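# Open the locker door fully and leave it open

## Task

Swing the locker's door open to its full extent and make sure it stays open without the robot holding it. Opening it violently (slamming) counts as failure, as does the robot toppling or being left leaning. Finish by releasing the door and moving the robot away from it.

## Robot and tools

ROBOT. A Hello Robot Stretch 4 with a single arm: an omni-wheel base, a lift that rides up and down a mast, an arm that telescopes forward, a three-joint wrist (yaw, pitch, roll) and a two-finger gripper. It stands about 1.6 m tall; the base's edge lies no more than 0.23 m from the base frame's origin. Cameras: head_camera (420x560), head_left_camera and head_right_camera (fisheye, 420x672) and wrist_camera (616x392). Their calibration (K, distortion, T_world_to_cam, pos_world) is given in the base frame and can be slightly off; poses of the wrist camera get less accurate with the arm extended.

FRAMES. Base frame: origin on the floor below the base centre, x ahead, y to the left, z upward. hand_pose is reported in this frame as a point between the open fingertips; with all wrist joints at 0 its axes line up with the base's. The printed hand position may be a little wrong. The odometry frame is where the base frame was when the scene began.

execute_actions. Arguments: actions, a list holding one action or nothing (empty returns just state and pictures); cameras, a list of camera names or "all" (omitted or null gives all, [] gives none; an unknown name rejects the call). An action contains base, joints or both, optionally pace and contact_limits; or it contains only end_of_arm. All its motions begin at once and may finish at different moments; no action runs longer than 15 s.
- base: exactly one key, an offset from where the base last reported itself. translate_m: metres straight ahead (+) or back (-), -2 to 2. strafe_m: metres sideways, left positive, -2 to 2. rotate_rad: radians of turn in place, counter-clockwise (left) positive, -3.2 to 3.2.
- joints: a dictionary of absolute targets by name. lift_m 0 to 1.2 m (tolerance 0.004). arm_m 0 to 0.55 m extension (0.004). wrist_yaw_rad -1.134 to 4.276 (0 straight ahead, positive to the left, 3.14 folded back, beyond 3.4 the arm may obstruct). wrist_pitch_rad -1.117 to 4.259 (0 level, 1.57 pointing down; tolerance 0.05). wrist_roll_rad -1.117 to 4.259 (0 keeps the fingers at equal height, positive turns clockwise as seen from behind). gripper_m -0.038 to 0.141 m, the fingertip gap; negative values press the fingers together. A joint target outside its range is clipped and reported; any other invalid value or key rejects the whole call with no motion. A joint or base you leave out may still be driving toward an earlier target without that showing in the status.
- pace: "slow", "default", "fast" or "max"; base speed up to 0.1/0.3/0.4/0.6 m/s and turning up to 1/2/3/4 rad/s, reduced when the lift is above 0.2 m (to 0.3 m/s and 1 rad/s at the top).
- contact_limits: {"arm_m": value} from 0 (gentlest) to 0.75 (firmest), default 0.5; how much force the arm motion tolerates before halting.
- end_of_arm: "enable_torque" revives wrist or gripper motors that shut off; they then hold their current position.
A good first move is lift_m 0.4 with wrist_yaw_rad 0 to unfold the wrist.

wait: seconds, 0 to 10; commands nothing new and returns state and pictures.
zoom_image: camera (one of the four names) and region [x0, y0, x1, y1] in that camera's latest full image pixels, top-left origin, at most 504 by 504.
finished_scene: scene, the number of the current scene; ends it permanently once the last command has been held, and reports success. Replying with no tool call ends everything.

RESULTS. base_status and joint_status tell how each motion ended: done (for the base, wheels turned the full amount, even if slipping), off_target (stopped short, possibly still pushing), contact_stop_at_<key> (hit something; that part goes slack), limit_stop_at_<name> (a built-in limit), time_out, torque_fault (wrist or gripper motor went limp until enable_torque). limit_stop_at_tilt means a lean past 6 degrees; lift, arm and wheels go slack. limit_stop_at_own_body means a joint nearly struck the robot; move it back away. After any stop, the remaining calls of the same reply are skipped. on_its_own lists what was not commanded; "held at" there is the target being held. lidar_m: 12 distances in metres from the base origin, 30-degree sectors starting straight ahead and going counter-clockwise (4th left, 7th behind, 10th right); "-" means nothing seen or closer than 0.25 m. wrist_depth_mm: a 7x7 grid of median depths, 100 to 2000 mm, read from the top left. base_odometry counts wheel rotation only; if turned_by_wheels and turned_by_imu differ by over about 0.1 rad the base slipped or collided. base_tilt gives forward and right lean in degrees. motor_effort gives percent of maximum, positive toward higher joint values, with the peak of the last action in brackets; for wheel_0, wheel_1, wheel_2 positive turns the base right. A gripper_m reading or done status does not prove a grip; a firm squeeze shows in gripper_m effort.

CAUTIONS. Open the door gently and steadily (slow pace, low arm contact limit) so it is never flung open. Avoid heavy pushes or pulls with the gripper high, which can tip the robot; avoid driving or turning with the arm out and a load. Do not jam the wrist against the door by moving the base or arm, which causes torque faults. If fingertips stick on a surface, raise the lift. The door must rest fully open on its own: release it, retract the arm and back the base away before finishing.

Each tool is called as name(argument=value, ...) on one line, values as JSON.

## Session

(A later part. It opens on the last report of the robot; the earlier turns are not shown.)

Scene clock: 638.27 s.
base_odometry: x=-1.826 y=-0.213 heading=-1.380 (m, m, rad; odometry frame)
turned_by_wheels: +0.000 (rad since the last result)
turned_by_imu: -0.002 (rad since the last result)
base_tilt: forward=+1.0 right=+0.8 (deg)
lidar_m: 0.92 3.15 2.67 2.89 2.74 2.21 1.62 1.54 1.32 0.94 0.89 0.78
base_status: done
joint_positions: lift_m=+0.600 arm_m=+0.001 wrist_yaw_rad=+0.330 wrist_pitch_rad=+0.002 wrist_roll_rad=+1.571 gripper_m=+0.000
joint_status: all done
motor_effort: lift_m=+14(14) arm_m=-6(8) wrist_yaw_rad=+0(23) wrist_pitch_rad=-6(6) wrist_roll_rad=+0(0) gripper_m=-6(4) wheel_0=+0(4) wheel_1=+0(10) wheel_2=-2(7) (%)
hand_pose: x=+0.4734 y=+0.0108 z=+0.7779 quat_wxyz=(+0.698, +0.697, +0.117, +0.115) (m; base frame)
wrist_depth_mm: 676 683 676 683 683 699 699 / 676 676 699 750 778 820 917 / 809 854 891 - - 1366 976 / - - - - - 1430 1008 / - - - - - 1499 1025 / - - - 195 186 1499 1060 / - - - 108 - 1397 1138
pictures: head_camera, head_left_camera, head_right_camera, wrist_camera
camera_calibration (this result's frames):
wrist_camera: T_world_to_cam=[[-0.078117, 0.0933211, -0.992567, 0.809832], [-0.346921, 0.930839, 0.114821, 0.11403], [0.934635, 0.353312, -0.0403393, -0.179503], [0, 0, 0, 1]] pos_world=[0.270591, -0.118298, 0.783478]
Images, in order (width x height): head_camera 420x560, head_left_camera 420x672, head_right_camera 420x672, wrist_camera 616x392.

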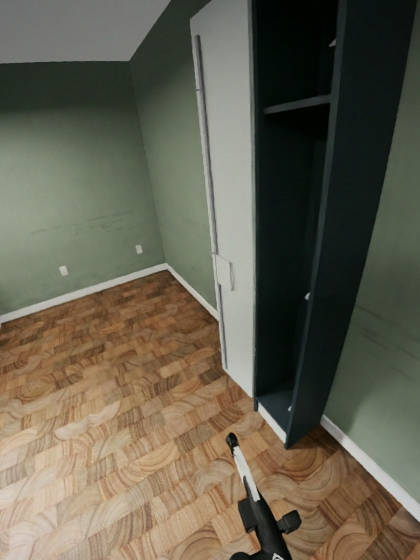

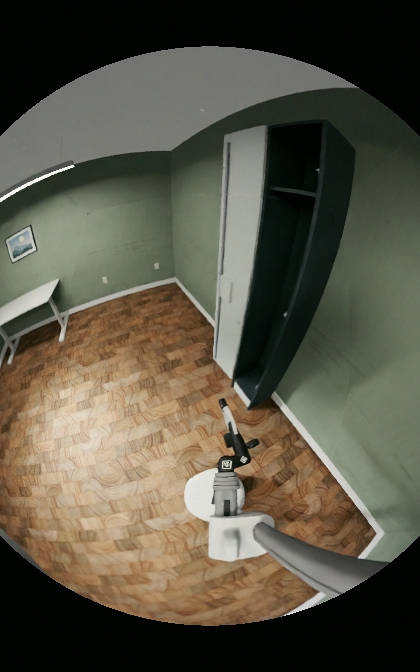

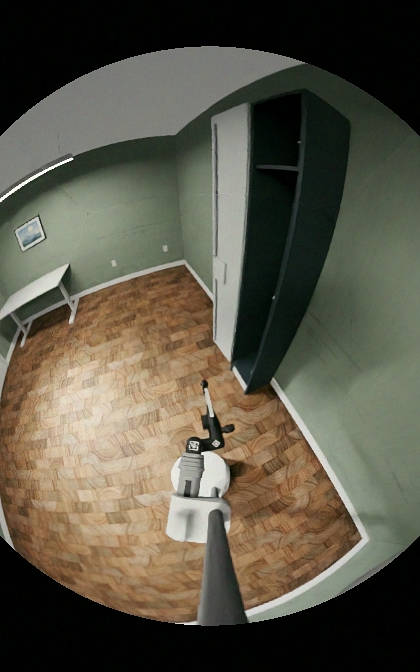

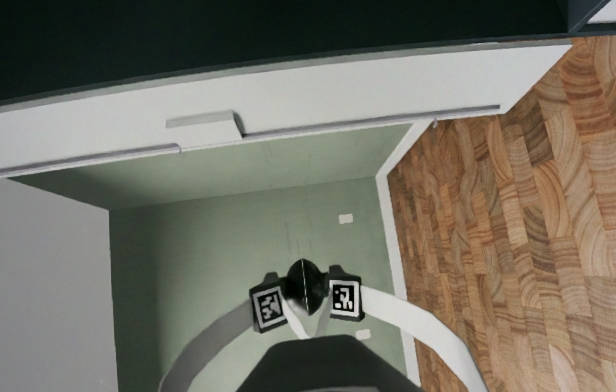

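execute_actions(actions=[], cameras=["head_camera"])

Scene clock: 642.93 s.
base_odometry: x=-1.826 y=-0.213 heading=-1.380 (m, m, rad; odometry frame)
turned_by_wheels: +0.000 (rad since the last result)
turned_by_imu: -0.001 (rad since the last result)
base_tilt: forward=+0.9 right=+0.8 (deg)
lidar_m: 0.94 3.15 2.66 2.94 2.75 2.20 1.60 1.56 1.31 0.96 0.87 0.80
base_status: done
joint_positions: lift_m=+0.600 arm_m=+0.001 wrist_yaw_rad=+0.330 wrist_pitch_rad=+0.002 wrist_roll_rad=+1.571 gripper_m=+0.000
joint_status: all done
motor_effort: lift_m=+14(14) arm_m=-6(8) wrist_yaw_rad=+1(23) wrist_pitch_rad=-5(6) wrist_roll_rad=+1(0) gripper_m=-6(4) wheel_0=+0(4) wheel_1=+0(10) wheel_2=-2(7) (%)
hand_pose: x=+0.4734 y=+0.0108 z=+0.7779 quat_wxyz=(+0.698, +0.697, +0.117, +0.115) (m; base frame)
wrist_depth_mm: 676 683 683 676 683 691 707 / 668 676 707 750 778 809 931 / 798 854 891 - - 1366 976 / - - - - - 1464 1008 / - - - - - 1499 1042 / - - - 195 186 1537 1060 / - - - 108 - 1366 1118
pictures: head_camera
Images, in order (width x height): head_camera 420x560.

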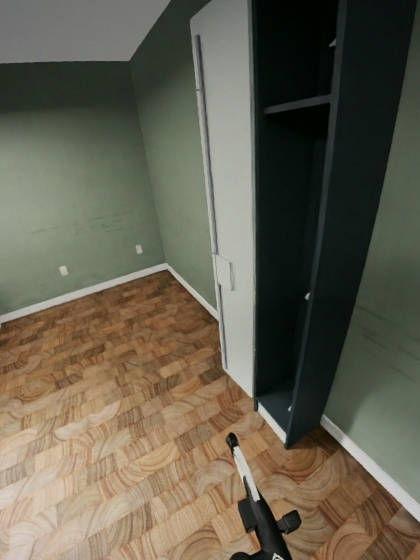

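The door is open against its stop and is staying there, and the robot is clear of it.

finished_scene(scene=1)

The scene is finished: the task was done.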